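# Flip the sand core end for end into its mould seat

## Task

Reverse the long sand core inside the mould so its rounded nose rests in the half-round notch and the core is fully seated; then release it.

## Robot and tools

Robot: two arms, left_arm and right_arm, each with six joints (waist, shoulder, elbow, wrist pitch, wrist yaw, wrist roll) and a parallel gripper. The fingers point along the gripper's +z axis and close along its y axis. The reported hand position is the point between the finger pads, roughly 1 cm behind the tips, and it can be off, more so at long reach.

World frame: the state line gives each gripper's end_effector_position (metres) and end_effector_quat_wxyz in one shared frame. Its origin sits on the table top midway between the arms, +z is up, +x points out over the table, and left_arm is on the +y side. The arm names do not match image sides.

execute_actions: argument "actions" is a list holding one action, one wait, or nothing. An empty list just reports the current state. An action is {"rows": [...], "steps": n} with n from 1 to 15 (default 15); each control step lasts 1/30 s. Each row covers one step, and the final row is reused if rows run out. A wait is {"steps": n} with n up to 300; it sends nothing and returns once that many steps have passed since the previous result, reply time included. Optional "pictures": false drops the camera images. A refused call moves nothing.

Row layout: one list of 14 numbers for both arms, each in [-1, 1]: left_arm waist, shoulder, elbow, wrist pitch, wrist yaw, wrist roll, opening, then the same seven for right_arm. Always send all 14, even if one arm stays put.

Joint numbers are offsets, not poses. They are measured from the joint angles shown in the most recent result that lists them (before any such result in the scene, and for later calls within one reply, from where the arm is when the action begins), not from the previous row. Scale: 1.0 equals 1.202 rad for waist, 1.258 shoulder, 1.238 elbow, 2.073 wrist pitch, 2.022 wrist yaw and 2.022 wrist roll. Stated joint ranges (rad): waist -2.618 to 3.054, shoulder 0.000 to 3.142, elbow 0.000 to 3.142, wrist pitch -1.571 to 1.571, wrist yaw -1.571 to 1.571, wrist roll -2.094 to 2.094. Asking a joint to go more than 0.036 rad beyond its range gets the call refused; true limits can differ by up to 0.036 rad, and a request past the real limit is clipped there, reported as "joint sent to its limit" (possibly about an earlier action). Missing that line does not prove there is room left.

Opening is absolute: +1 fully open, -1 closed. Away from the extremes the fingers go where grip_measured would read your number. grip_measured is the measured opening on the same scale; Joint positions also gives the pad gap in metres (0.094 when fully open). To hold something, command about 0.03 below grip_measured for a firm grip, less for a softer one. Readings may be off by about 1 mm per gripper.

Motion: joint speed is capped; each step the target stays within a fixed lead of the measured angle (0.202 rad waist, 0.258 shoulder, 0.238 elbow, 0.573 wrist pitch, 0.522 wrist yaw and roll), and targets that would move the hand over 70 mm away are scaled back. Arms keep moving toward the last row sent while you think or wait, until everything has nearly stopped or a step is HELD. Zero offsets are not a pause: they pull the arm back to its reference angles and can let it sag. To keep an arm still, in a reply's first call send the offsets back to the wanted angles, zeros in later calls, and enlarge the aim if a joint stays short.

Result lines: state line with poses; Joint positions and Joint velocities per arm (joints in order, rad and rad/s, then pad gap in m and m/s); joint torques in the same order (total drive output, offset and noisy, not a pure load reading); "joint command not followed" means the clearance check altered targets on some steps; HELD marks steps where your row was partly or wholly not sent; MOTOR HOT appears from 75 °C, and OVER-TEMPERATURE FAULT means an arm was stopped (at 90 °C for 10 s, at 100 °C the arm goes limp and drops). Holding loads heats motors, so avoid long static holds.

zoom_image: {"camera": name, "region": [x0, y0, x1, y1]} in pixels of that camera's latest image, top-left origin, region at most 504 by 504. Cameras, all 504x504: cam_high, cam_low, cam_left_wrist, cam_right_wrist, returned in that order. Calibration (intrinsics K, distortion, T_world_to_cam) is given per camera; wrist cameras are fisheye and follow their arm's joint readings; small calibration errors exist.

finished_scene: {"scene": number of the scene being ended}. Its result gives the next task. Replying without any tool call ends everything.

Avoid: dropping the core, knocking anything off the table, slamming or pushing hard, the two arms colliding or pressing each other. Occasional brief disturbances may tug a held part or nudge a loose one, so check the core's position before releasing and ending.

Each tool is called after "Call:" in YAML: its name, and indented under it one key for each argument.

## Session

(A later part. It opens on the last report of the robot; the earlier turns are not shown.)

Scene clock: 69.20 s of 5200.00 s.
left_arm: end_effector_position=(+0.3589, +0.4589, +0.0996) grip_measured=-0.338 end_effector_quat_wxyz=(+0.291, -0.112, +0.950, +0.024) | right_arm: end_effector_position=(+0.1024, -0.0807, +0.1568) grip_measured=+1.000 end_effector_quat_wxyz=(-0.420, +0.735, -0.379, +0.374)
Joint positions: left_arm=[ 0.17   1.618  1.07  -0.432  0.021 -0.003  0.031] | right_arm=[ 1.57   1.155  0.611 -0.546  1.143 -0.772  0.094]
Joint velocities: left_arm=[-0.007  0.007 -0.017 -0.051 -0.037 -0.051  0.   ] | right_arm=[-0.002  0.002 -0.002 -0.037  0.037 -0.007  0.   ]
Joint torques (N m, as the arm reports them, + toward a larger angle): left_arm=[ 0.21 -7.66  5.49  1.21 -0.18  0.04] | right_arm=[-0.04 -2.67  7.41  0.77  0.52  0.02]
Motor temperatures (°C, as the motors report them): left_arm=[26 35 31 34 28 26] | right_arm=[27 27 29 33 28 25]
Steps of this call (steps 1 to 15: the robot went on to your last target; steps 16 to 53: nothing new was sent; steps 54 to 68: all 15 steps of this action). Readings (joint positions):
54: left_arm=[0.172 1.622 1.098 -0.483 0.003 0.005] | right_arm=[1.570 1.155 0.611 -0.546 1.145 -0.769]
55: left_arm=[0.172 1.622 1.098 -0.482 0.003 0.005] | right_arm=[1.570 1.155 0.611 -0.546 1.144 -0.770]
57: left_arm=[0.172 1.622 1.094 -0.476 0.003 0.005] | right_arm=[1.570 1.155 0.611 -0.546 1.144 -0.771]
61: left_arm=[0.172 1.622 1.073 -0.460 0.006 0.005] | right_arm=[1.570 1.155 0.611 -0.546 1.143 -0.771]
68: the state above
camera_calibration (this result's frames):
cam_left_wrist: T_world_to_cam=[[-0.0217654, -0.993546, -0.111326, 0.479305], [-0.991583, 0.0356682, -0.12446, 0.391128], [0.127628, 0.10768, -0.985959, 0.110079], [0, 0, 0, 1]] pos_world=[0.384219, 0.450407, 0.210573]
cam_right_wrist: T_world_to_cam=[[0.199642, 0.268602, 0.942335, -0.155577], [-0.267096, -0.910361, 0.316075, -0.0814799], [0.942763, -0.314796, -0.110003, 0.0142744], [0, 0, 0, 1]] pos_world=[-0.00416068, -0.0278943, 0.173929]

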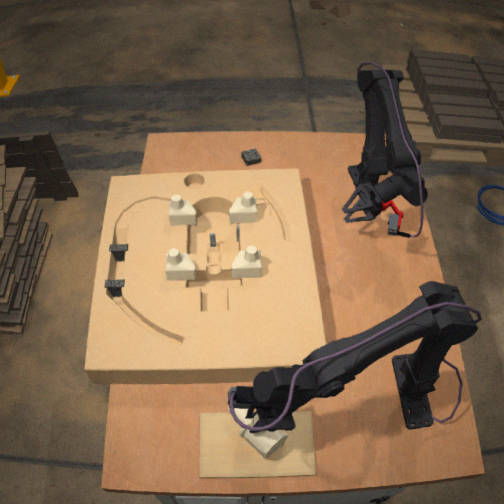

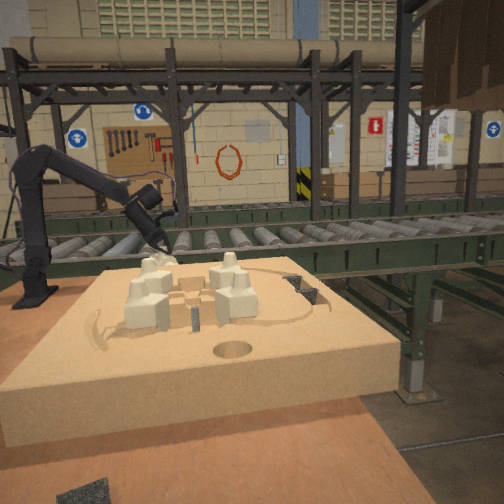

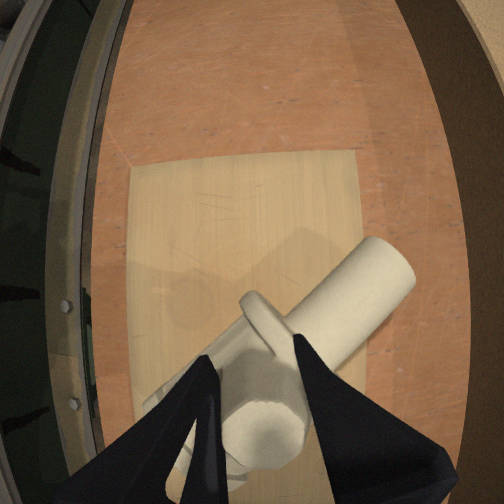

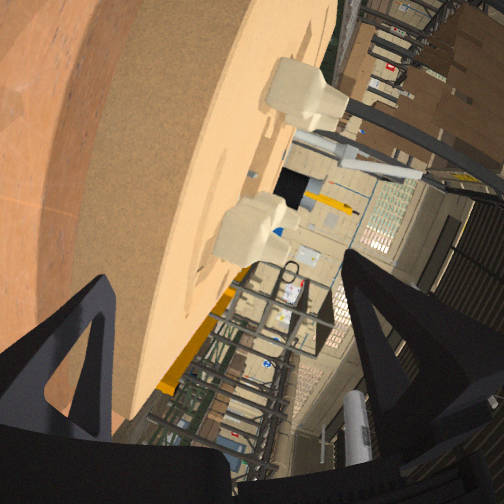

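Call:
execute_actions:
  actions:
    - {"rows":[[0,-0.02,0,0.01,-0.01,0,0,0,0,0,0,0,0,1],[0,-0.045,0,0.01,-0.01,0,0,0,0,0,0,0,0,1],[0,-0.045,0,0.01,-0.01,0,0,0,0,0,0,0,0,1],[0,-0.045,-0.02,0,-0.01,0,0,0,0,0,0,0,0,1],[0,-0.045,-0.04,0,-0.01,0,0,0,0,0,0,0,0,1]]}
  pictures: false

Call:
execute_actions:
  actions:
    - {"rows":[[0,-0.01,0,0.01,0,0,-0.2,0,0,0,0,0,0,1],[0,-0.01,0,0.01,0,0,-0.4,0,0,0,0,0,0,1]],"steps":10}

Scene clock: 71.73 s of 5200.00 s.
left_arm: end_effector_position=(+0.3464, +0.4585, +0.0966) grip_measured=-0.002 end_effector_quat_wxyz=(+0.285, -0.114, +0.951, +0.030) | right_arm: end_effector_position=(+0.1021, -0.0805, +0.1564) grip_measured=+1.000 end_effector_quat_wxyz=(-0.419, +0.736, -0.378, +0.373)
Joint positions: left_arm=[ 0.17   1.582  1.027 -0.435  0.007 -0.003  0.047] | right_arm=[ 1.57   1.155  0.611 -0.546  1.14  -0.775  0.094]
Joint velocities: left_arm=[-0.007  0.007 -0.012  0.022 -0.051  0.051 -0.001] | right_arm=[-0.012 -0.002  0.027 -0.066  0.022  0.037  0.   ]
Joint torques (N m, as the arm reports them, + toward a larger angle): left_arm=[-0.03 -8.17  5.81  1.26 -0.04 -0.03] | right_arm=[-0.03 -2.69  7.41  0.77  0.52  0.02]
Motor temperatures (°C, as the motors report them): left_arm=[26 35 30 34 28 26] | right_arm=[27 27 29 33 28 25]
Steps of this call (steps 1 to 15: the robot went on to your last target; steps 16 to 61: nothing new was sent; steps 62 to 76: all 15 steps of this action). Readings (joint positions):
62: left_arm=[0.170 1.618 1.070 -0.431 0.020 -0.003] | right_arm=[1.570 1.155 0.611 -0.546 1.142 -0.772]
63: left_arm=[0.170 1.616 1.070 -0.431 0.017 -0.003] | right_arm=[1.570 1.155 0.611 -0.546 1.141 -0.773]
65: left_arm=[0.170 1.606 1.069 -0.430 0.013 -0.003] | right_arm=[1.570 1.155 0.611 -0.546 1.141 -0.774]
69: left_arm=[0.170 1.582 1.038 -0.429 0.008 -0.003] | right_arm=[1.570 1.155 0.611 -0.546 1.140 -0.775]
76: the state above

Scene clock: 72.07 s of 5200.00 s.
left_arm: end_effector_position=(+0.3489, +0.4592, +0.0991) grip_measured=-0.273 end_effector_quat_wxyz=(+0.292, -0.115, +0.949, +0.031) | right_arm: end_effector_position=(+0.1019, -0.0804, +0.1561) grip_measured=+1.000 end_effector_quat_wxyz=(-0.418, +0.738, -0.377, +0.373)
Joint positions: left_arm=[ 0.17   1.58   1.027 -0.422  0.007 -0.005  0.034] | right_arm=[ 1.57   1.155  0.611 -0.546  1.137 -0.778  0.094]
Joint velocities: left_arm=[ 0.012 -0.017 -0.007 -0.037 -0.081 -0.007  0.   ] | right_arm=[-0.002  0.007 -0.007  0.007  0.066 -0.022  0.   ]
Joint torques (N m, as the arm reports them, + toward a larger angle): left_arm=[-0.04 -7.49  6.38  1.35  0.01  0.  ] | right_arm=[-0.04 -2.68  7.42  0.77  0.51  0.01]
Motor temperatures (°C, as the motors report them): left_arm=[26 35 30 34 28 26] | right_arm=[27 27 29 33 28 25]
Steps of this call (steps 1 to 10: all 10 steps of this action). Readings (joint positions):
1: left_arm=[0.170 1.582 1.027 -0.434 0.007 -0.003] | right_arm=[1.570 1.155 0.611 -0.546 1.140 -0.775]
2: left_arm=[0.170 1.580 1.027 -0.423 0.008 -0.004] | right_arm=[1.570 1.155 0.611 -0.546 1.139 -0.776]
4: left_arm=[0.170 1.580 1.027 -0.422 0.008 -0.005] | right_arm=[1.570 1.155 0.611 -0.546 1.138 -0.777]
8: left_arm=[0.170 1.580 1.027 -0.422 0.007 -0.005] | right_arm=[1.570 1.155 0.611 -0.546 1.138 -0.778]
10: the state above
camera_calibration (this result's frames):
cam_left_wrist: T_world_to_cam=[[-0.0118459, -0.992398, -0.122499, 0.47646], [-0.991749, 0.0272996, -0.125258, 0.385148], [0.12765, 0.120004, -0.984533, 0.104923], [0, 0, 0, 1]] pos_world=[0.37422, 0.449733, 0.209909]
cam_right_wrist: T_world_to_cam=[[0.200672, 0.275572, 0.940101, -0.154049], [-0.261862, -0.909616, 0.322533, -0.082538], [0.944012, -0.3109, -0.110373, 0.014968], [0, 0, 0, 1]] pos_world=[-0.00483025, -0.0279728, 0.173095]

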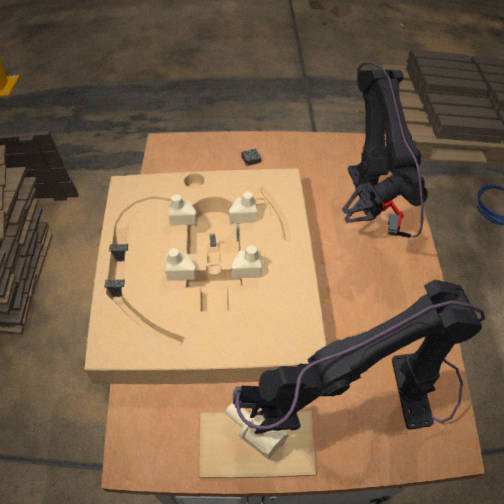

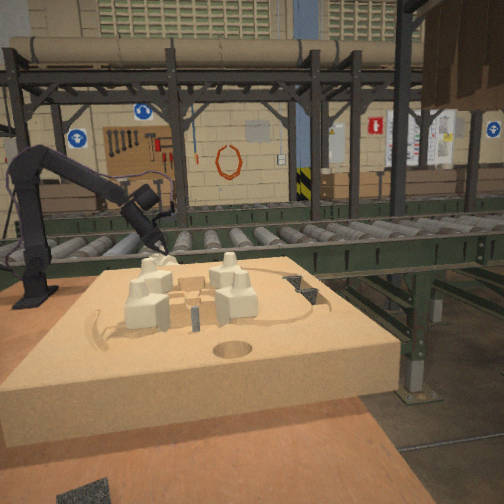

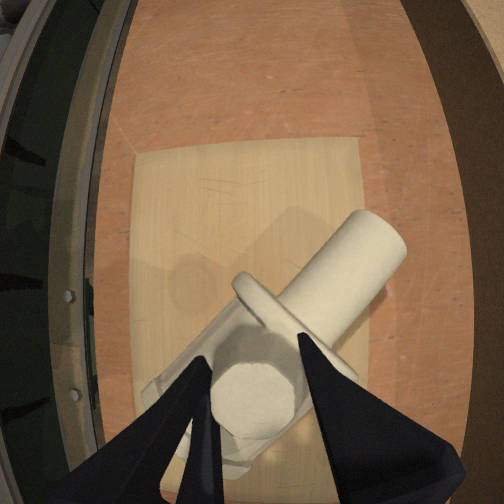

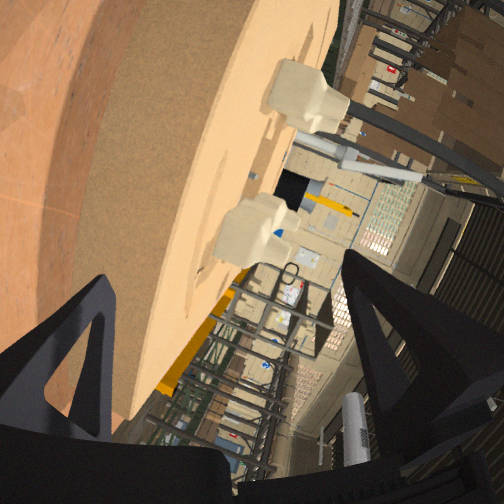

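Call:
execute_actions:
  actions:
    - {"rows":[[0,-0.04,0.04,0.03,0,0,-0.4,0,0,0,0,0,0,1],[0,-0.04,0.08,0.03,0,0,-0.4,0,0,0,0,0,0,1],[0,-0.04,0.12,0.01,0,0,-0.4,0,0,0,0,0,0,1],[0,-0.04,0.17,-0.01,0,0,-0.4,0,0,0,0,0,0,1],[0,-0.03,0.22,-0.04,0,0,-0.4,0,0,0,0,0,0,1],[0,-0.02,0.27,-0.06,0,0,-0.4,0,0,0,0,0,0,1],[0,0,0.32,-0.08,0,0,-0.4,0,0,0,0,0,0,1],[0,0.02,0.37,-0.1,0,0,-0.4,0,0,0,0,0,0,1],[0,0.04,0.42,-0.12,0,0,-0.4,0,0,0,0,0,0,1],[0,0.06,0.47,-0.14,0,0,-0.4,0,0,0,0,0,0,1],[0,0.08,0.52,-0.16,0,0,-0.4,0,0,0,0,0,0,1],[0,0.1,0.57,-0.18,0,0,-0.4,0,0,0,0,0,0,1],[0,0.12,0.61,-0.2,0,0,-0.4,0,0,0,0,0,0,1],[0,0.13,0.64,-0.21,0,0,-0.4,0,0,0,0,0,0,1],[0,0.14,0.665,-0.215,0,0,-0.4,0,0,0,0,0,0,1]]}
  pictures: false

Call:
execute_actions:
  actions:
    - {"steps":20}
  pictures: false

Call:
execute_actions:
  actions:
    - {"rows":[[-0.02,-0.04,0.05,0.04,0,0,-0.4,0,0,0,0,0,0,1],[-0.05,-0.02,0.08,0.04,0,0,-0.4,0,0,0,0,0,0,1],[-0.08,0,0.11,0.03,0,0,-0.4,0,0,0,0,0,0,1],[-0.11,0.02,0.14,0.03,0,0,-0.4,0,0,0,0,0,0,1],[-0.14,0.04,0.17,0.02,0,0,-0.4,0,0,0,0,0,0,1],[-0.17,0.06,0.2,0.02,0,0,-0.4,0,0,0,0,0,0,1],[-0.2,0.08,0.23,0.01,0,0,-0.4,0,0,0,0,0,0,1],[-0.23,0.1,0.26,0.01,0,0,-0.4,0,0,0,0,0,0,1],[-0.26,0.12,0.29,0,0,0,-0.4,0,0,0,0,0,0,1],[-0.29,0.14,0.32,0,0,0,-0.4,0,0,0,0,0,0,1],[-0.32,0.16,0.35,0,0,0,-0.4,0,0,0,0,0,0,1],[-0.35,0.18,0.38,-0.01,0,0,-0.4,0,0,0,0,0,0,1],[-0.38,0.2,0.4,-0.01,0,0,-0.4,0,0,0,0,0,0,1],[-0.41,0.22,0.42,-0.01,0,0,-0.4,0,0,0,0,0,0,1],[-0.43,0.24,0.43,-0.01,0,0,-0.4,0,0,0,0,0,0,1]]}
  pictures: false

Call:
execute_actions:
  actions:
    - {"steps":20}

Scene clock: 76.07 s of 5200.00 s.
left_arm: end_effector_position=(+0.4161, +0.4755, +0.2164) grip_measured=-0.273 end_effector_quat_wxyz=(+0.316, -0.114, +0.941, +0.034) | right_arm: end_effector_position=(+0.1017, -0.0802, +0.1557) grip_measured=+1.000 end_effector_quat_wxyz=(-0.417, +0.739, -0.376, +0.373)
Joint positions: left_arm=[ 0.17   1.767  1.675 -0.832  0.008 -0.005  0.034] | right_arm=[ 1.57   1.155  0.611 -0.546  1.135 -0.781  0.094]
Joint velocities: left_arm=[ 0.002  0.652  1.834 -0.769 -0.037 -0.022 -0.   ] | right_arm=[ 0.012 -0.007  0.002 -0.037 -0.051 -0.007  0.   ]
Joint torques (N m, as the arm reports them, + toward a larger angle): left_arm=[  0.03 -12.43  10.79   2.02   0.01  -0.05] | right_arm=[-0.02 -2.67  7.42  0.77  0.53  0.02]
Motor temperatures (°C, as the motors report them): left_arm=[26 34 30 34 28 26] | right_arm=[27 27 29 33 28 25]
Steps of this call (steps 1 to 15: the robot went on to your last target; steps 16 to 90: nothing new was sent; then 0.50 s passed at rest; steps 91 to 105: all 15 steps of this action). Readings (joint positions):
91: left_arm=[0.170 1.579 1.028 -0.421 0.007 -0.005] | right_arm=[1.570 1.155 0.611 -0.546 1.137 -0.779]
92: left_arm=[0.170 1.578 1.034 -0.428 0.008 -0.005] | right_arm=[1.570 1.155 0.611 -0.546 1.136 -0.779]
94: left_arm=[0.170 1.583 1.071 -0.475 0.008 -0.005] | right_arm=[1.570 1.155 0.611 -0.546 1.136 -0.780]
98: left_arm=[0.170 1.610 1.225 -0.606 0.008 -0.005] | right_arm=[1.570 1.155 0.611 -0.546 1.135 -0.781]
105: the state above

Scene clock: 76.73 s of 5200.00 s.
left_arm: end_effector_position=(+0.4136, +0.4749, +0.2378) grip_measured=-0.273 end_effector_quat_wxyz=(+0.305, -0.115, +0.945, +0.032) | right_arm: end_effector_position=(+0.1017, -0.0802, +0.1557) grip_measured=+1.000 end_effector_quat_wxyz=(-0.417, +0.739, -0.376, +0.373)
Joint positions: left_arm=[ 0.17   1.797  1.812 -0.962  0.008 -0.005  0.034] | right_arm=[ 1.57   1.155  0.611 -0.546  1.135 -0.782  0.094]
Joint velocities: left_arm=[-0.002  0.002 -0.012 -0.154  0.081  0.022 -0.001] | right_arm=[ 0.007 -0.012 -0.002 -0.037 -0.022 -0.007  0.   ]
Joint torques (N m, as the arm reports them, + toward a larger angle): left_arm=[ -0.02 -11.61   9.67   2.04   0.01  -0.03] | right_arm=[-0.04 -2.67  7.4   0.77  0.52  0.02]
Motor temperatures (°C, as the motors report them): left_arm=[26 34 31 34 28 26] | right_arm=[27 27 29 33 28 25]
Steps of this call (steps 1 to 20: the robot went on to your last target). Readings (joint positions):
1: left_arm=[0.170 1.785 1.729 -0.848 0.008 -0.005] | right_arm=[1.570 1.155 0.611 -0.546 1.135 -0.781]
2: left_arm=[0.170 1.792 1.764 -0.855 0.008 -0.005] | right_arm=[1.570 1.155 0.611 -0.546 1.135 -0.782]
4: left_arm=[0.170 1.792 1.799 -0.860 0.008 -0.005] | right_arm=[1.570 1.155 0.611 -0.546 1.135 -0.782]
8: left_arm=[0.170 1.792 1.812 -0.894 0.008 -0.005] | right_arm=[1.570 1.155 0.611 -0.546 1.135 -0.782]
20: the state above

Scene clock: 77.23 s of 5200.00 s.
left_arm: end_effector_position=(+0.4876, +0.2744, +0.2416) grip_measured=-0.273 end_effector_quat_wxyz=(+0.320, +0.078, +0.944, -0.023) | right_arm: end_effector_position=(+0.1015, -0.0801, +0.1553) grip_measured=+1.000 end_effector_quat_wxyz=(-0.416, +0.740, -0.374, +0.372)
Joint positions: left_arm=[-0.244  2.086  2.214 -1.045 -0.013 -0.005  0.034] | right_arm=[ 1.57   1.155  0.611 -0.546  1.132 -0.785  0.094]
Joint velocities: left_arm=[-1.038  0.789  0.896 -0.051  0.037 -0.051 -0.   ] | right_arm=[-0.007 -0.007 -0.007  0.022 -0.007  0.037  0.   ]
Joint torques (N m, as the arm reports them, + toward a larger angle): left_arm=[ -1.21 -14.11  10.36   1.85   0.11  -0.03] | right_arm=[-0.04 -2.69  7.42  0.77  0.52  0.03]
Motor temperatures (°C, as the motors report them): left_arm=[26 34 31 34 28 26] | right_arm=[27 27 29 33 28 25]
Steps of this call (steps 1 to 15: all 15 steps of this action). Readings (joint positions):
1: left_arm=[0.169 1.797 1.812 -0.963 0.007 -0.005] | right_arm=[1.570 1.155 0.611 -0.546 1.135 -0.782]
2: left_arm=[0.164 1.799 1.818 -0.969 0.003 -0.005] | right_arm=[1.570 1.155 0.611 -0.546 1.134 -0.782]
4: left_arm=[0.134 1.822 1.863 -0.996 -0.015 -0.005] | right_arm=[1.570 1.155 0.611 -0.546 1.133 -0.783]
8: left_arm=[0.015 1.899 1.983 -1.022 -0.024 -0.005] | right_arm=[1.570 1.155 0.611 -0.546 1.133 -0.784]
15: the state above

Scene clock: 77.90 s of 5200.00 s.
left_arm: end_effector_position=(+0.4862, +0.2173, +0.2230) grip_measured=-0.273 end_effector_quat_wxyz=(+0.300, +0.128, +0.944, -0.045) | right_arm: end_effector_position=(+0.1015, -0.0801, +0.1553) grip_measured=+1.000 end_effector_quat_wxyz=(-0.416, +0.740, -0.374, +0.372)
Joint positions: left_arm=[-0.341  2.167  2.287 -1.075  0.006 -0.005  0.034] | right_arm=[ 1.57   1.155  0.611 -0.546  1.132 -0.785  0.094]
Joint velocities: left_arm=[-0.037  0.007  0.007  0.066 -0.022 -0.051  0.001] | right_arm=[-0.007 -0.002  0.007 -0.022  0.007 -0.022  0.   ]
Joint torques (N m, as the arm reports them, + toward a larger angle): left_arm=[ -0.45 -16.56  11.13   2.01   0.02  -0.03] | right_arm=[-0.03 -2.69  7.42  0.78  0.51  0.02]
Motor temperatures (°C, as the motors report them): left_arm=[26 34 31 35 28 26] | right_arm=[27 27 29 33 28 25]
Steps of this call (steps 1 to 20: the robot went on to your last target). Readings (joint positions):
1: left_arm=[-0.280 2.112 2.242 -1.046 -0.011 -0.005] | right_arm=[1.570 1.155 0.611 -0.546 1.132 -0.785]
2: left_arm=[-0.313 2.133 2.262 -1.045 -0.005 -0.005] | right_arm=[1.570 1.155 0.611 -0.546 1.132 -0.785]
4: left_arm=[-0.364 2.158 2.278 -1.042 0.018 -0.005] | right_arm=[1.570 1.155 0.611 -0.546 1.132 -0.785]
8: left_arm=[-0.392 2.167 2.278 -1.064 0.048 -0.005] | right_arm=[1.570 1.155 0.611 -0.546 1.132 -0.785]
20: the state above
camera_calibration (this result's frames):
cam_left_wrist: T_world_to_cam=[[-0.492407, -0.860834, -0.128452, 0.459635], [-0.84943, 0.507475, -0.1447, 0.374259], [0.189749, 0.0378599, -0.981102, 0.225381], [0, 0, 0, 1]] pos_world=[0.501468, 0.197209, 0.334318]
cam_right_wrist: T_world_to_cam=[[0.20122, 0.282775, 0.937843, -0.152508], [-0.256777, -0.908718, 0.329086, -0.0836037], [0.945292, -0.307035, -0.110242, 0.0155479], [0, 0, 0, 1]] pos_world=[-0.00547714, -0.0280731, 0.172255]

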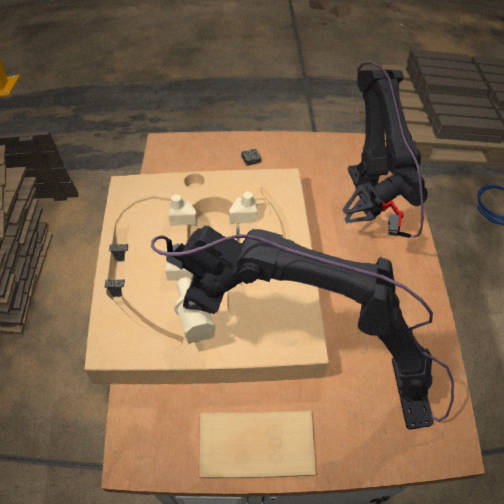

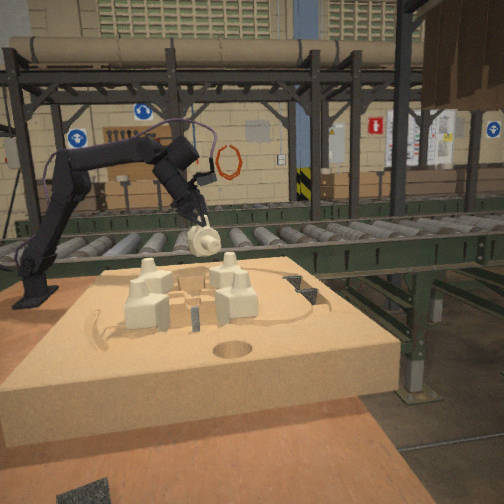

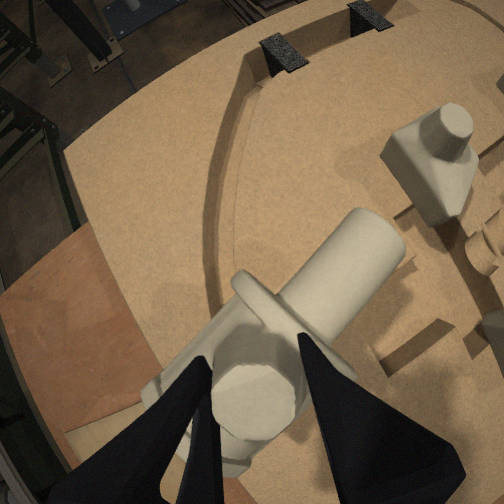

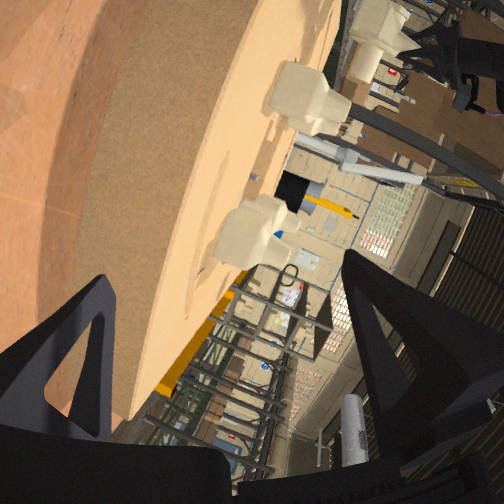

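Call:
execute_actions:
  actions:
    - {"rows":[[-0.01,-0.055,0.03,0.05,0,0,-0.4,0,0,0,0,0,0,1],[-0.025,-0.055,0.03,0.05,0,0,-0.4,0,0,0,0,0,0,1],[-0.04,-0.055,0.03,0.05,0,0.01,-0.4,0,0,0,0,0,0,1],[-0.055,-0.055,0.03,0.05,0,0.02,-0.4,0,0,0,0,0,0,1],[-0.07,-0.055,0.03,0.05,0.01,0.03,-0.4,0,0,0,0,0,0,1],[-0.085,-0.055,0.02,0.05,0.01,0.03,-0.4,0,0,0,0,0,0,1],[-0.1,-0.055,0.01,0.06,0.015,0.03,-0.4,0,0,0,0,0,0,1],[-0.115,-0.055,0,0.07,0.015,0.03,-0.4,0,0,0,0,0,0,1],[-0.13,-0.05,-0.01,0.07,0.015,0.03,-0.4,0,0,0,0,0,0,1],[-0.14,-0.05,-0.02,0.08,0.015,0.03,-0.4,0,0,0,0,0,0,1],[-0.15,-0.045,-0.03,0.09,0.015,0.03,-0.4,0,0,0,0,0,0,1],[-0.16,-0.04,-0.04,0.1,0.015,0.03,-0.4,0,0,0,0,0,0,1],[-0.165,-0.04,-0.05,0.1,0.015,0.03,-0.4,0,0,0,0,0,0,1],[-0.17,-0.035,-0.06,0.11,0.015,0.03,-0.4,0,0,0,0,0,0,1],[-0.17,-0.035,-0.07,0.11,0.015,0.03,-0.4,0,0,0,0,0,0,1]]}
  pictures: false

Call:
execute_actions:
  actions:
    - {"steps":20}

Call:
zoom_image:
  camera: "cam_high"
  region: [160,230,270,330]

Call:
zoom_image:
  camera: "cam_low"
  region: [130,200,260,310]

Scene clock: 81.10 s of 5200.00 s.
left_arm: end_effector_position=(+0.4475, +0.1004, +0.2051) grip_measured=-0.273 end_effector_quat_wxyz=(+0.295, +0.254, +0.917, -0.085) | right_arm: end_effector_position=(+0.1012, -0.0799, +0.1550) grip_measured=+1.000 end_effector_quat_wxyz=(-0.415, +0.742, -0.373, +0.372)
Joint positions: left_arm=[-0.554  2.166  2.204 -0.985  0.039  0.044  0.034] | right_arm=[ 1.57   1.155  0.611 -0.546  1.13  -0.788  0.094]
Joint velocities: left_arm=[-0.349 -0.007 -0.398  0.315  0.242  0.051 -0.001] | right_arm=[ 0.002 -0.012 -0.007 -0.007  0.037 -0.095  0.   ]
Joint torques (N m, as the arm reports them, + toward a larger angle): left_arm=[  2.58 -14.9    8.1    2.04  -0.37   0.1 ] | right_arm=[-0.02 -2.69  7.42  0.78  0.51  0.01]
Motor temperatures (°C, as the motors report them): left_arm=[26 36 31 36 28 26] | right_arm=[27 27 29 33 28 25]
Steps of this call (steps 1 to 15: the robot went on to your last target; steps 16 to 81: nothing new was sent; steps 82 to 96: all 15 steps of this action). Readings (joint positions):
82: left_arm=[-0.342 2.167 2.287 -1.075 0.006 -0.005] | right_arm=[1.570 1.155 0.611 -0.546 1.132 -0.785]
83: left_arm=[-0.343 2.167 2.287 -1.075 0.006 -0.005] | right_arm=[1.570 1.155 0.611 -0.546 1.132 -0.786]
85: left_arm=[-0.354 2.167 2.287 -1.075 -0.002 0.002] | right_arm=[1.570 1.155 0.611 -0.546 1.131 -0.787]
89: left_arm=[-0.414 2.167 2.283 -1.069 -0.003 0.029] | right_arm=[1.570 1.155 0.611 -0.546 1.130 -0.788]
96: the state above

Scene clock: 81.77 s of 5200.00 s.
left_arm: end_effector_position=(+0.4524, +0.1033, +0.1908) grip_measured=-0.273 end_effector_quat_wxyz=(+0.290, +0.253, +0.920, -0.080) | right_arm: end_effector_position=(+0.1012, -0.0799, +0.1550) grip_measured=+1.000 end_effector_quat_wxyz=(-0.415, +0.742, -0.373, +0.372)
Joint positions: left_arm=[-0.546  2.179  2.175 -0.956  0.035  0.048  0.034] | right_arm=[ 1.57   1.155  0.611 -0.546  1.13  -0.788  0.094]
Joint velocities: left_arm=[ 0.007  0.007  0.017  0.022  0.007 -0.037 -0.001] | right_arm=[-0.002 -0.012 -0.002 -0.037  0.022 -0.051  0.   ]
Joint torques (N m, as the arm reports them, + toward a larger angle): left_arm=[  0.07 -16.09   8.49   2.15   0.03   0.05] | right_arm=[-0.02 -2.69  7.4   0.78  0.51  0.02]
Motor temperatures (°C, as the motors report them): left_arm=[26 36 31 36 28 26] | right_arm=[27 27 29 33 28 25]
Steps of this call (steps 1 to 20: the robot went on to your last target). Readings (joint positions):
1: left_arm=[-0.563 2.167 2.193 -0.979 0.046 0.044] | right_arm=[1.570 1.155 0.611 -0.546 1.130 -0.788]
2: left_arm=[-0.569 2.168 2.186 -0.976 0.051 0.044] | right_arm=[1.570 1.155 0.611 -0.546 1.130 -0.788]
4: left_arm=[-0.570 2.174 2.179 -0.974 0.056 0.045] | right_arm=[1.570 1.155 0.611 -0.546 1.130 -0.788]
8: left_arm=[-0.557 2.179 2.175 -0.971 0.048 0.046] | right_arm=[1.570 1.155 0.611 -0.546 1.130 -0.788]
20: the state above
camera_calibration (this result's frames):
cam_left_wrist: T_world_to_cam=[[-0.700848, -0.70073, -0.13338, 0.419344], [-0.686785, 0.713402, -0.139225, 0.302776], [0.192712, -0.00597222, -0.981237, 0.207725], [0, 0, 0, 1]] pos_world=[0.461807, 0.0790867, 0.301913]
cam_right_wrist: T_world_to_cam=[[0.201765, 0.286073, 0.936725, -0.151768], [-0.254175, -0.908334, 0.332151, -0.0840955], [0.945878, -0.305109, -0.110557, 0.0159187], [0, 0, 0, 1]] pos_world=[-0.00581065, -0.028113, 0.171857]

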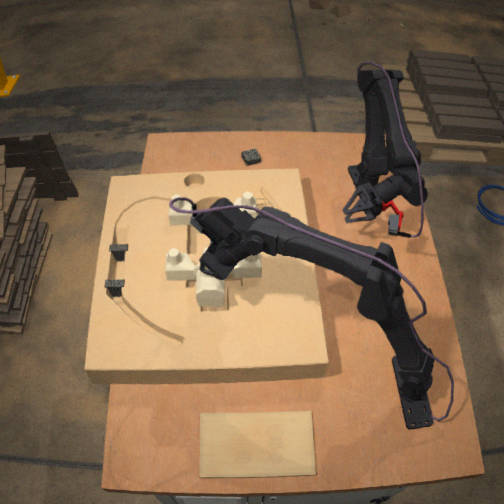

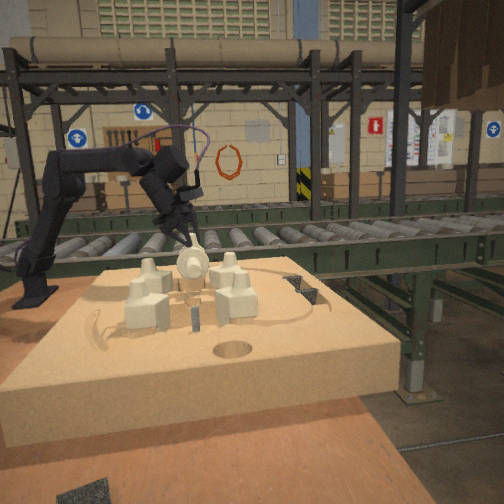

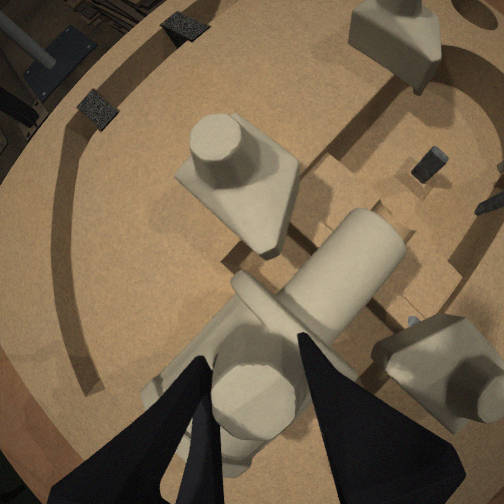

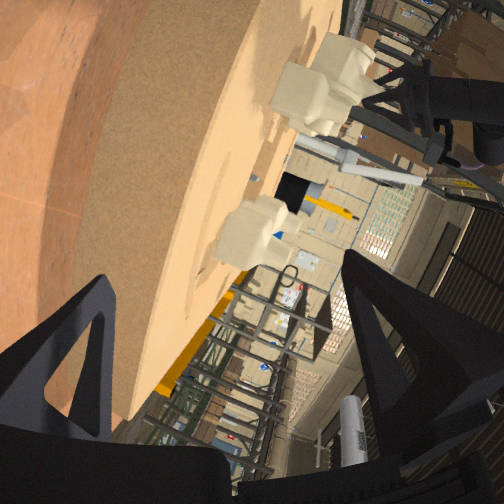

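Region (160, 230, 270, 330) of cam_high's 504x504 image, scaled by 4.582, with more detail than that image has; it fills the top 458 rows of this view, and the rest is white.

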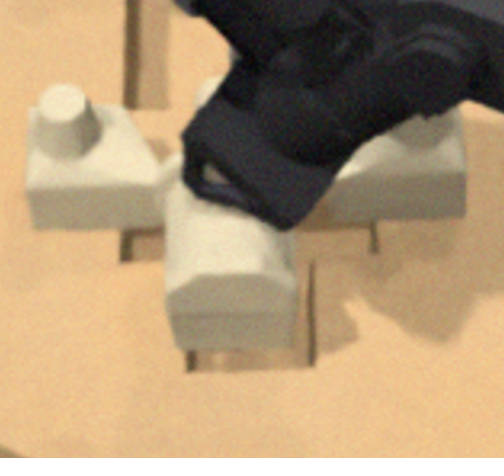

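Region (130, 200, 260, 310) of cam_low's 504x504 image, scaled by 3.877, with more detail than that image has; it fills the top 426 rows of this view, and the rest is white.

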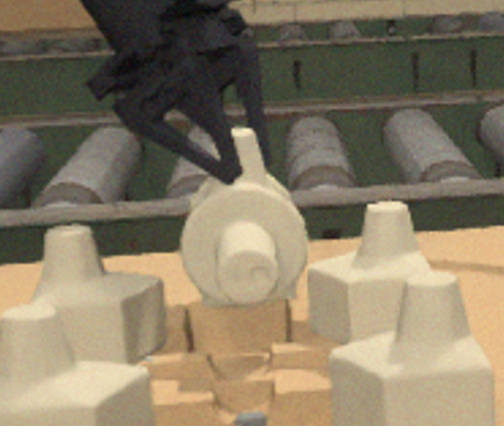

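Call:
execute_actions:
  actions:
    - {"rows":[[-0.008,-0.055,0.01,0.055,0,0,-0.4,0,0,0,0,0,0,1],[-0.015,-0.055,0,0.06,0,0,-0.4,0,0,0,0,0,0,1],[-0.015,-0.055,-0.01,0.065,0,0,-0.4,0,0,0,0,0,0,1],[-0.015,-0.055,-0.02,0.07,0,0,-0.4,0,0,0,0,0,0,1],[-0.015,-0.055,-0.035,0.075,0,0,-0.4,0,0,0,0,0,0,1]]}
  pictures: false

Call:
execute_actions:
  actions:
    - {"steps":10}

Call:
zoom_image:
  camera: "cam_high"
  region: [160,230,270,330]

Call:
zoom_image:
  camera: "cam_low"
  region: [130,200,260,310]

Scene clock: 83.87 s of 5200.00 s.
left_arm: end_effector_position=(+0.4478, +0.0974, +0.1729) grip_measured=-0.273 end_effector_quat_wxyz=(+0.282, +0.259, +0.920, -0.080) | right_arm: end_effector_position=(+0.1010, -0.0797, +0.1546) grip_measured=+1.000 end_effector_quat_wxyz=(-0.414, +0.743, -0.372, +0.372)
Joint positions: left_arm=[-0.56   2.175  2.106 -0.909  0.034  0.048  0.034] | right_arm=[ 1.57   1.155  0.611 -0.546  1.127 -0.791  0.094]
Joint velocities: left_arm=[ 0.017 -0.007 -0.002 -0.037  0.007 -0.022  0.   ] | right_arm=[-0.002  0.007 -0.022  0.007  0.007 -0.007  0.   ]
Joint torques (N m, as the arm reports them, + toward a larger angle): left_arm=[ -0.36 -16.67   8.7    2.03   0.02  -0.03] | right_arm=[-0.01 -2.69  7.41  0.78  0.52  0.02]
Motor temperatures (°C, as the motors report them): left_arm=[26 36 31 36 28 26] | right_arm=[27 27 29 33 28 25]
Steps of this call (steps 1 to 15: the robot went on to your last target; steps 16 to 48: nothing new was sent; steps 49 to 63: all 15 steps of this action). Readings (joint positions):
49: left_arm=[-0.546 2.179 2.175 -0.956 0.035 0.048] | right_arm=[1.570 1.155 0.611 -0.546 1.129 -0.789]
50: left_arm=[-0.547 2.179 2.172 -0.953 0.035 0.048] | right_arm=[1.570 1.155 0.611 -0.546 1.129 -0.789]
52: left_arm=[-0.549 2.176 2.157 -0.938 0.034 0.048] | right_arm=[1.570 1.155 0.611 -0.546 1.128 -0.790]
56: left_arm=[-0.557 2.175 2.116 -0.915 0.034 0.048] | right_arm=[1.570 1.155 0.611 -0.546 1.127 -0.791]
63: the state above

Scene clock: 84.20 s of 5200.00 s.
left_arm: end_effector_position=(+0.4481, +0.0972, +0.1731) grip_measured=-0.273 end_effector_quat_wxyz=(+0.282, +0.259, +0.920, -0.080) | right_arm: end_effector_position=(+0.1010, -0.0797, +0.1546) grip_measured=+1.000 end_effector_quat_wxyz=(-0.414, +0.743, -0.372, +0.372)
Joint positions: left_arm=[-0.56   2.175  2.106 -0.907  0.034  0.048  0.034] | right_arm=[ 1.57   1.155  0.611 -0.546  1.127 -0.791  0.094]
Joint velocities: left_arm=[-0.017 -0.022  0.012  0.007 -0.066  0.022 -0.   ] | right_arm=[ 0.017 -0.012 -0.007 -0.007 -0.007 -0.007  0.   ]
Joint torques (N m, as the arm reports them, + toward a larger angle): left_arm=[ -0.46 -16.71   8.74   2.12   0.03  -0.03] | right_arm=[-0.03 -2.68  7.43  0.78  0.51  0.02]
Motor temperatures (°C, as the motors report them): left_arm=[26 37 31 36 28 26] | right_arm=[27 27 29 33 28 25]
Steps of this call (steps 1 to 10: the robot went on to your last target). Readings (joint positions):
1: left_arm=[-0.560 2.175 2.106 -0.907 0.034 0.048] | right_arm=[1.570 1.155 0.611 -0.546 1.127 -0.791]
2: left_arm=[-0.560 2.175 2.106 -0.907 0.034 0.048] | right_arm=[1.570 1.155 0.611 -0.546 1.127 -0.791]
4: left_arm=[-0.560 2.175 2.106 -0.907 0.034 0.048] | right_arm=[1.570 1.155 0.611 -0.546 1.127 -0.791]
8: left_arm=[-0.560 2.175 2.106 -0.907 0.034 0.048] | right_arm=[1.570 1.155 0.611 -0.546 1.127 -0.791]
10: the state above
camera_calibration (this result's frames):
cam_left_wrist: T_world_to_cam=[[-0.711589, -0.690515, -0.129732, 0.412899], [-0.67933, 0.723318, -0.123783, 0.294763], [0.179312, 0.0000478513, -0.983792, 0.196962], [0, 0, 0, 1]] pos_world=[0.458738, 0.0718957, 0.283823]
cam_right_wrist: T_world_to_cam=[[0.202133, 0.289704, 0.935529, -0.150974], [-0.251478, -0.907864, 0.335472, -0.0846272], [0.946521, -0.303075, -0.110655, 0.0162593], [0, 0, 0, 1]] pos_world=[-0.00615484, -0.0281645, 0.17143]

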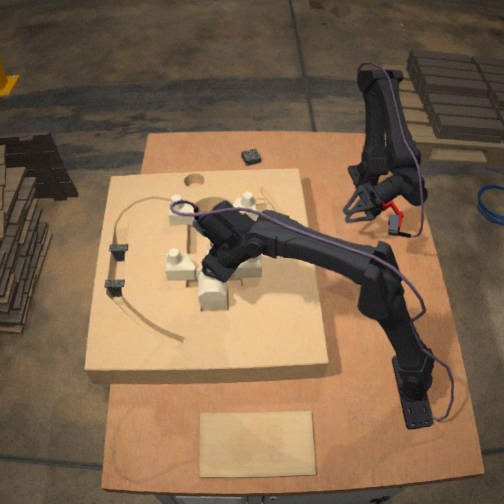

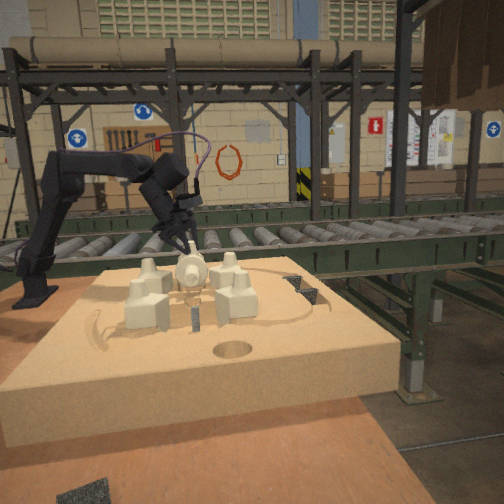

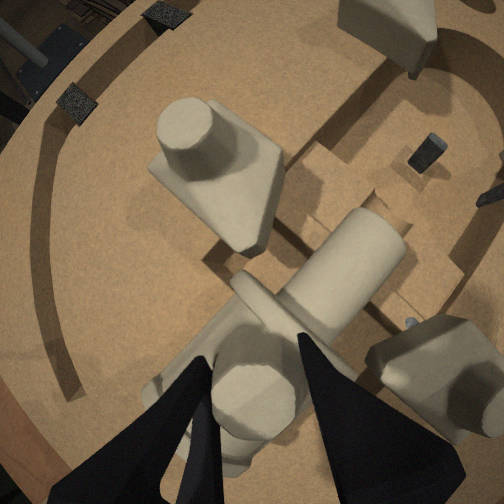

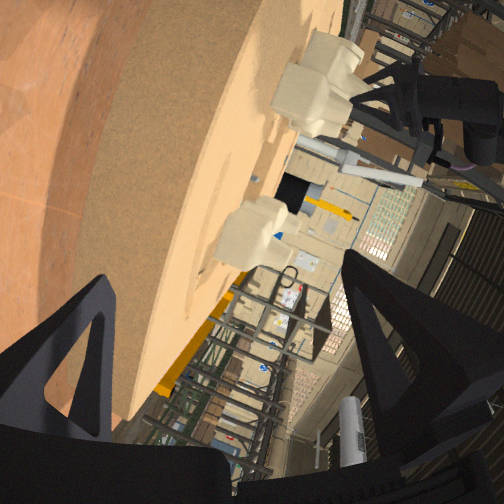

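Region (160, 230, 270, 330) of cam_high's 504x504 image, scaled by 4.582, with more detail than that image has; it fills the top 458 rows of this view, and the rest is white.

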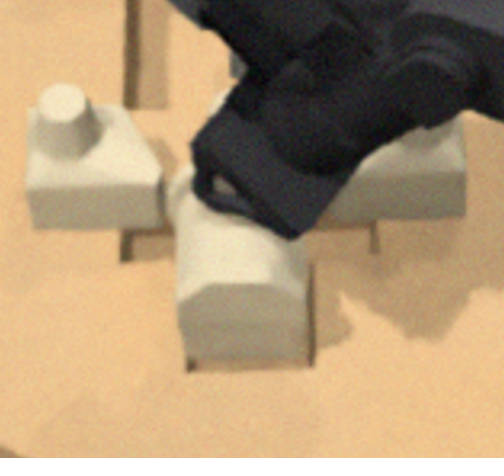

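Region (130, 200, 260, 310) of cam_low's 504x504 image, scaled by 3.877, with more detail than that image has; it fills the top 426 rows of this view, and the rest is white.

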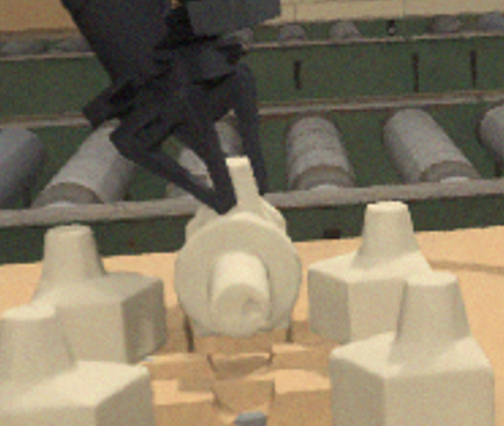

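Call:
execute_actions:
  actions:
    - {"rows":[[-0.008,-0.05,0.02,0.055,0,-0.018,-0.4,0,0,0,0,0,0,1],[-0.008,-0.05,0.02,0.055,0,-0.018,-0.4,0,0,0,0,0,0,1],[-0.008,-0.05,0.01,0.06,0,-0.018,-0.4,0,0,0,0,0,0,1],[-0.008,-0.05,0,0.065,0,-0.018,-0.4,0,0,0,0,0,0,1],[-0.008,-0.05,-0.02,0.075,0,-0.018,-0.4,0,0,0,0,0,0,1]]}

Call:
zoom_image:
  camera: "cam_high"
  region: [160,230,270,330]

Call:
zoom_image:
  camera: "cam_low"
  region: [130,200,260,310]

Scene clock: 86.20 s of 5200.00 s.
left_arm: end_effector_position=(+0.4476, +0.0957, +0.1609) grip_measured=-0.273 end_effector_quat_wxyz=(+0.279, +0.248, +0.924, -0.084) | right_arm: end_effector_position=(+0.1008, -0.0796, +0.1543) grip_measured=+1.000 end_effector_quat_wxyz=(-0.413, +0.744, -0.370, +0.371)
Joint positions: left_arm=[-0.562  2.173  2.056 -0.865  0.034  0.02   0.034] | right_arm=[ 1.57   1.155  0.611 -0.546  1.125 -0.795  0.094]
Joint velocities: left_arm=[-0.012 -0.017 -0.007  0.066 -0.037 -0.022 -0.001] | right_arm=[ 0.017 -0.002 -0.007 -0.022 -0.037  0.007  0.   ]
Joint torques (N m, as the arm reports them, + toward a larger angle): left_arm=[ -0.71 -16.37   8.64   2.03   0.01  -0.1 ] | right_arm=[-0.03 -2.67  7.42  0.78  0.51  0.02]
Motor temperatures (°C, as the motors report them): left_arm=[26 37 31 37 28 26] | right_arm=[27 27 29 33 28 25]
Steps of this call (steps 1 to 15: the robot went on to your last target; steps 16 to 45: nothing new was sent; steps 46 to 60: all 15 steps of this action). Readings (joint positions):
46: left_arm=[-0.560 2.175 2.106 -0.907 0.034 0.044] | right_arm=[1.570 1.155 0.611 -0.546 1.127 -0.792]
47: left_arm=[-0.560 2.175 2.106 -0.906 0.034 0.039] | right_arm=[1.570 1.155 0.611 -0.546 1.126 -0.793]
49: left_arm=[-0.560 2.175 2.103 -0.900 0.034 0.032] | right_arm=[1.570 1.155 0.611 -0.546 1.125 -0.793]
53: left_arm=[-0.561 2.173 2.070 -0.871 0.034 0.024] | right_arm=[1.570 1.155 0.611 -0.546 1.125 -0.794]
60: the state above
camera_calibration (this result's frames):
cam_left_wrist: T_world_to_cam=[[-0.698805, -0.706368, -0.112762, 0.402983], [-0.695599, 0.707804, -0.123111, 0.302617], [0.166775, -0.0075931, -0.985966, 0.191805], [0, 0, 0, 1]] pos_world=[0.460118, 0.0719175, 0.27181]
cam_right_wrist: T_world_to_cam=[[0.202225, 0.293243, 0.934405, -0.150223], [-0.249045, -0.907354, 0.338652, -0.0851357], [0.947144, -0.301193, -0.110459, 0.0165122], [0, 0, 0, 1]] pos_world=[-0.00646311, -0.028223, 0.171024]

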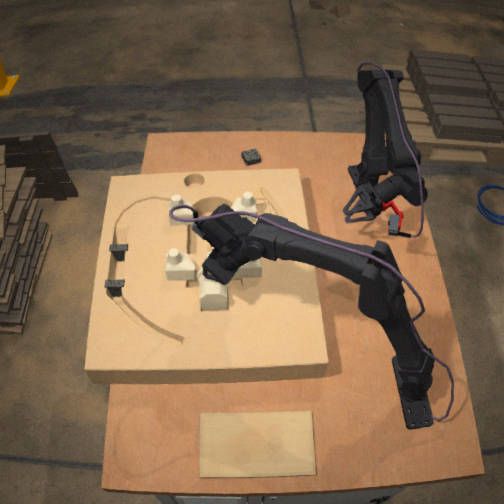

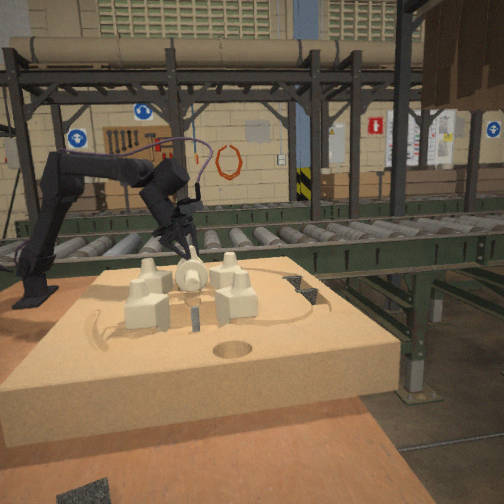

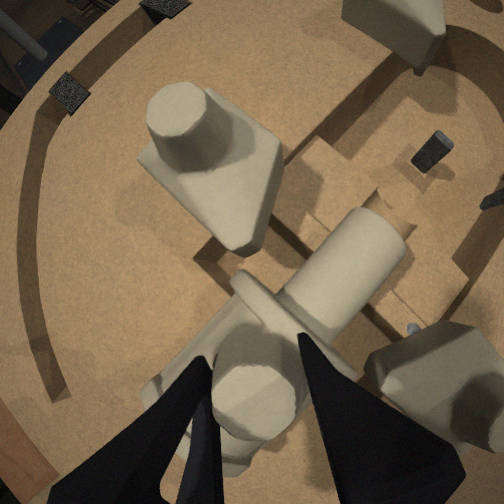

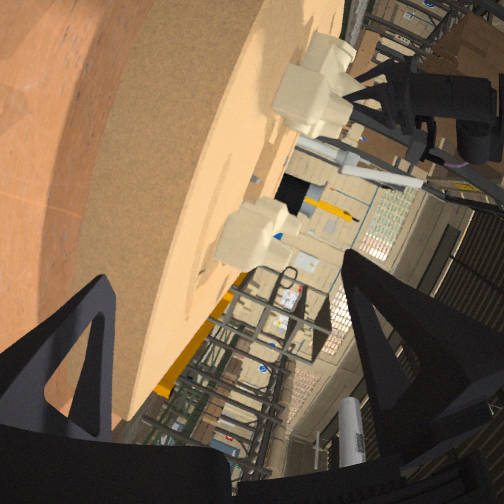

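Region (160, 230, 270, 330) of cam_high's 504x504 image, scaled by 4.582, with more detail than that image has; it fills the top 458 rows of this view, and the rest is white.

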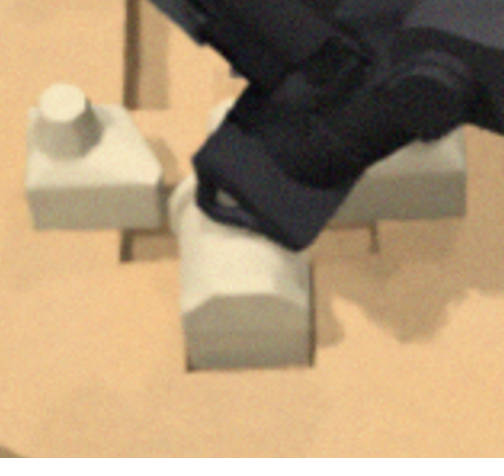

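Region (130, 200, 260, 310) of cam_low's 504x504 image, scaled by 3.877, with more detail than that image has; it fills the top 426 rows of this view, and the rest is white.

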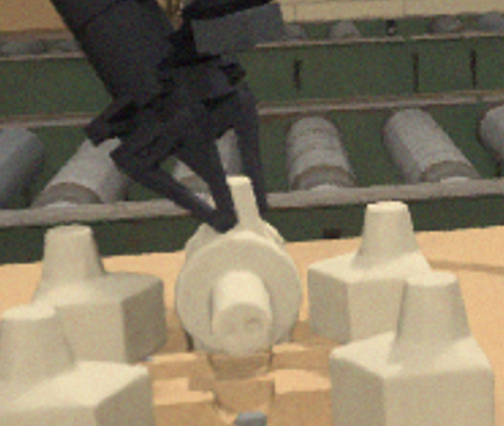

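Call:
execute_actions:
  actions:
    - {"rows":[[-0.011,-0.05,0.02,0.055,0,0,-0.4,0,0,0,0,0,0,1],[-0.011,-0.05,0.02,0.055,0,0,-0.4,0,0,0,0,0,0,1],[-0.011,-0.05,0.01,0.06,0,0,-0.4,0,0,0,0,0,0,1],[-0.011,-0.05,0,0.065,0,0,-0.4,0,0,0,0,0,0,1],[-0.011,-0.05,-0.025,0.08,0,0,-0.4,0,0,0,0,0,0,1]]}

Call:
zoom_image:
  camera: "cam_high"
  region: [160,230,270,330]

Scene clock: 88.50 s of 5200.00 s.
left_arm: end_effector_position=(+0.4471, +0.0915, +0.1494) grip_measured=-0.273 end_effector_quat_wxyz=(+0.281, +0.250, +0.923, -0.086) | right_arm: end_effector_position=(+0.1006, -0.0794, +0.1539) grip_measured=+1.000 end_effector_quat_wxyz=(-0.412, +0.746, -0.369, +0.371)
Joint positions: left_arm=[-0.57   2.169  2.002 -0.808  0.034  0.018  0.034] | right_arm=[ 1.57   1.155  0.611 -0.546  1.122 -0.798  0.094]
Joint velocities: left_arm=[ 0.027 -0.002 -0.002  0.081 -0.037 -0.007 -0.   ] | right_arm=[-0.007 -0.002 -0.022 -0.051 -0.022 -0.037  0.   ]
Joint torques (N m, as the arm reports them, + toward a larger angle): left_arm=[ -0.36 -16.34   8.57   2.1    0.02  -0.01] | right_arm=[-0.02 -2.7   7.43  0.78  0.51  0.01]
Motor temperatures (°C, as the motors report them): left_arm=[26 38 31 38 28 26] | right_arm=[27 27 29 33 28 25]
Steps of this call (steps 1 to 15: the robot went on to your last target; steps 16 to 54: nothing new was sent; steps 55 to 69: all 15 steps of this action). Readings (joint positions):
55: left_arm=[-0.563 2.173 2.056 -0.858 0.034 0.019] | right_arm=[1.570 1.155 0.611 -0.546 1.124 -0.795]
56: left_arm=[-0.563 2.173 2.056 -0.858 0.034 0.019] | right_arm=[1.570 1.155 0.611 -0.546 1.124 -0.796]
58: left_arm=[-0.565 2.173 2.053 -0.854 0.034 0.019] | right_arm=[1.570 1.155 0.611 -0.546 1.123 -0.797]
62: left_arm=[-0.569 2.169 2.015 -0.819 0.035 0.019] | right_arm=[1.570 1.155 0.611 -0.546 1.122 -0.798]
69: the state above
camera_calibration (this result's frames):
cam_left_wrist: T_world_to_cam=[[-0.701954, -0.703149, -0.113319, 0.399516], [-0.69143, 0.710945, -0.12838, 0.302487], [0.170834, -0.0117649, -0.98523, 0.178897], [0, 0, 0, 1]] pos_world=[0.459029, 0.067972, 0.26036]
cam_right_wrist: T_world_to_cam=[[0.202728, 0.296527, 0.933259, -0.149481], [-0.24642, -0.906932, 0.34169, -0.0856149], [0.947723, -0.299244, -0.11079, 0.0168893], [0, 0, 0, 1]] pos_world=[-0.00679954, -0.0282676, 0.17063]

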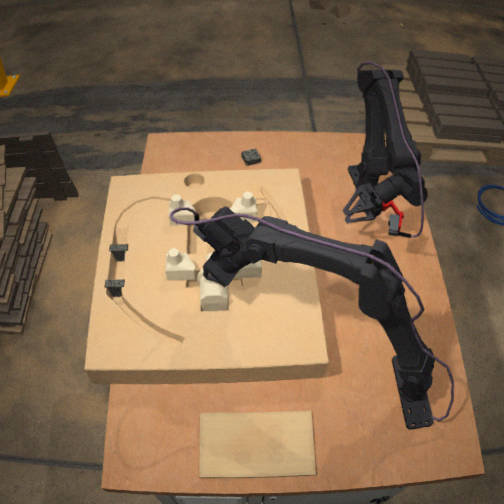

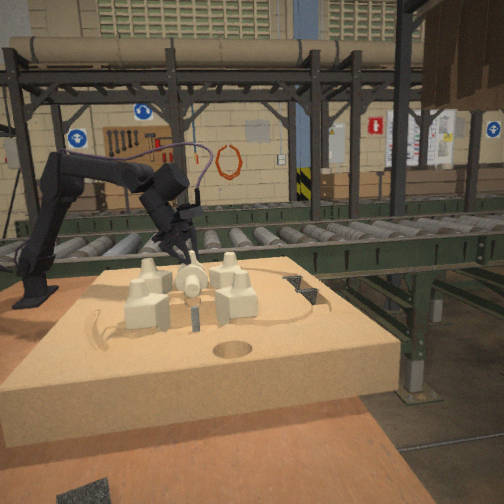

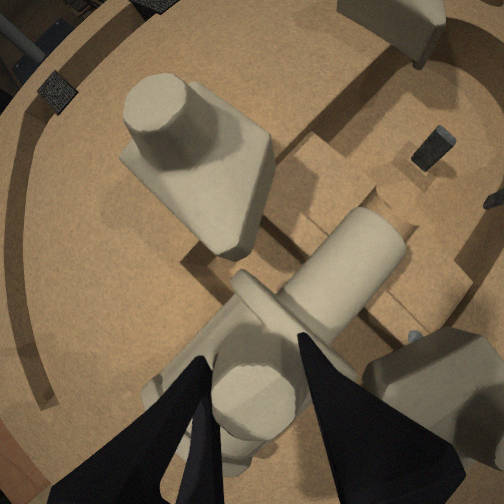

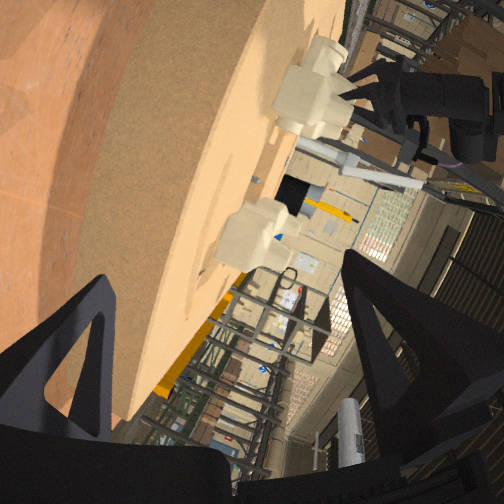

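Region (160, 230, 270, 330) of cam_high's 504x504 image, scaled by 4.582, with more detail than that image has; it fills the top 458 rows of this view, and the rest is white.

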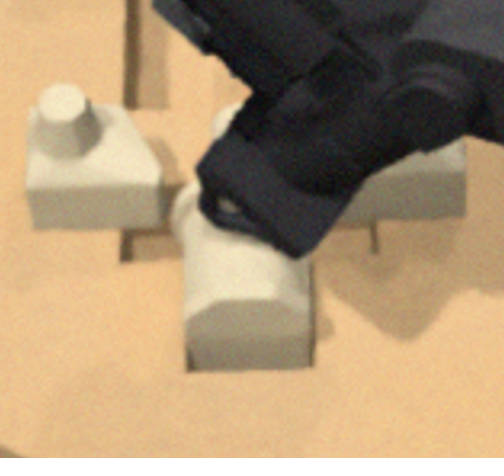

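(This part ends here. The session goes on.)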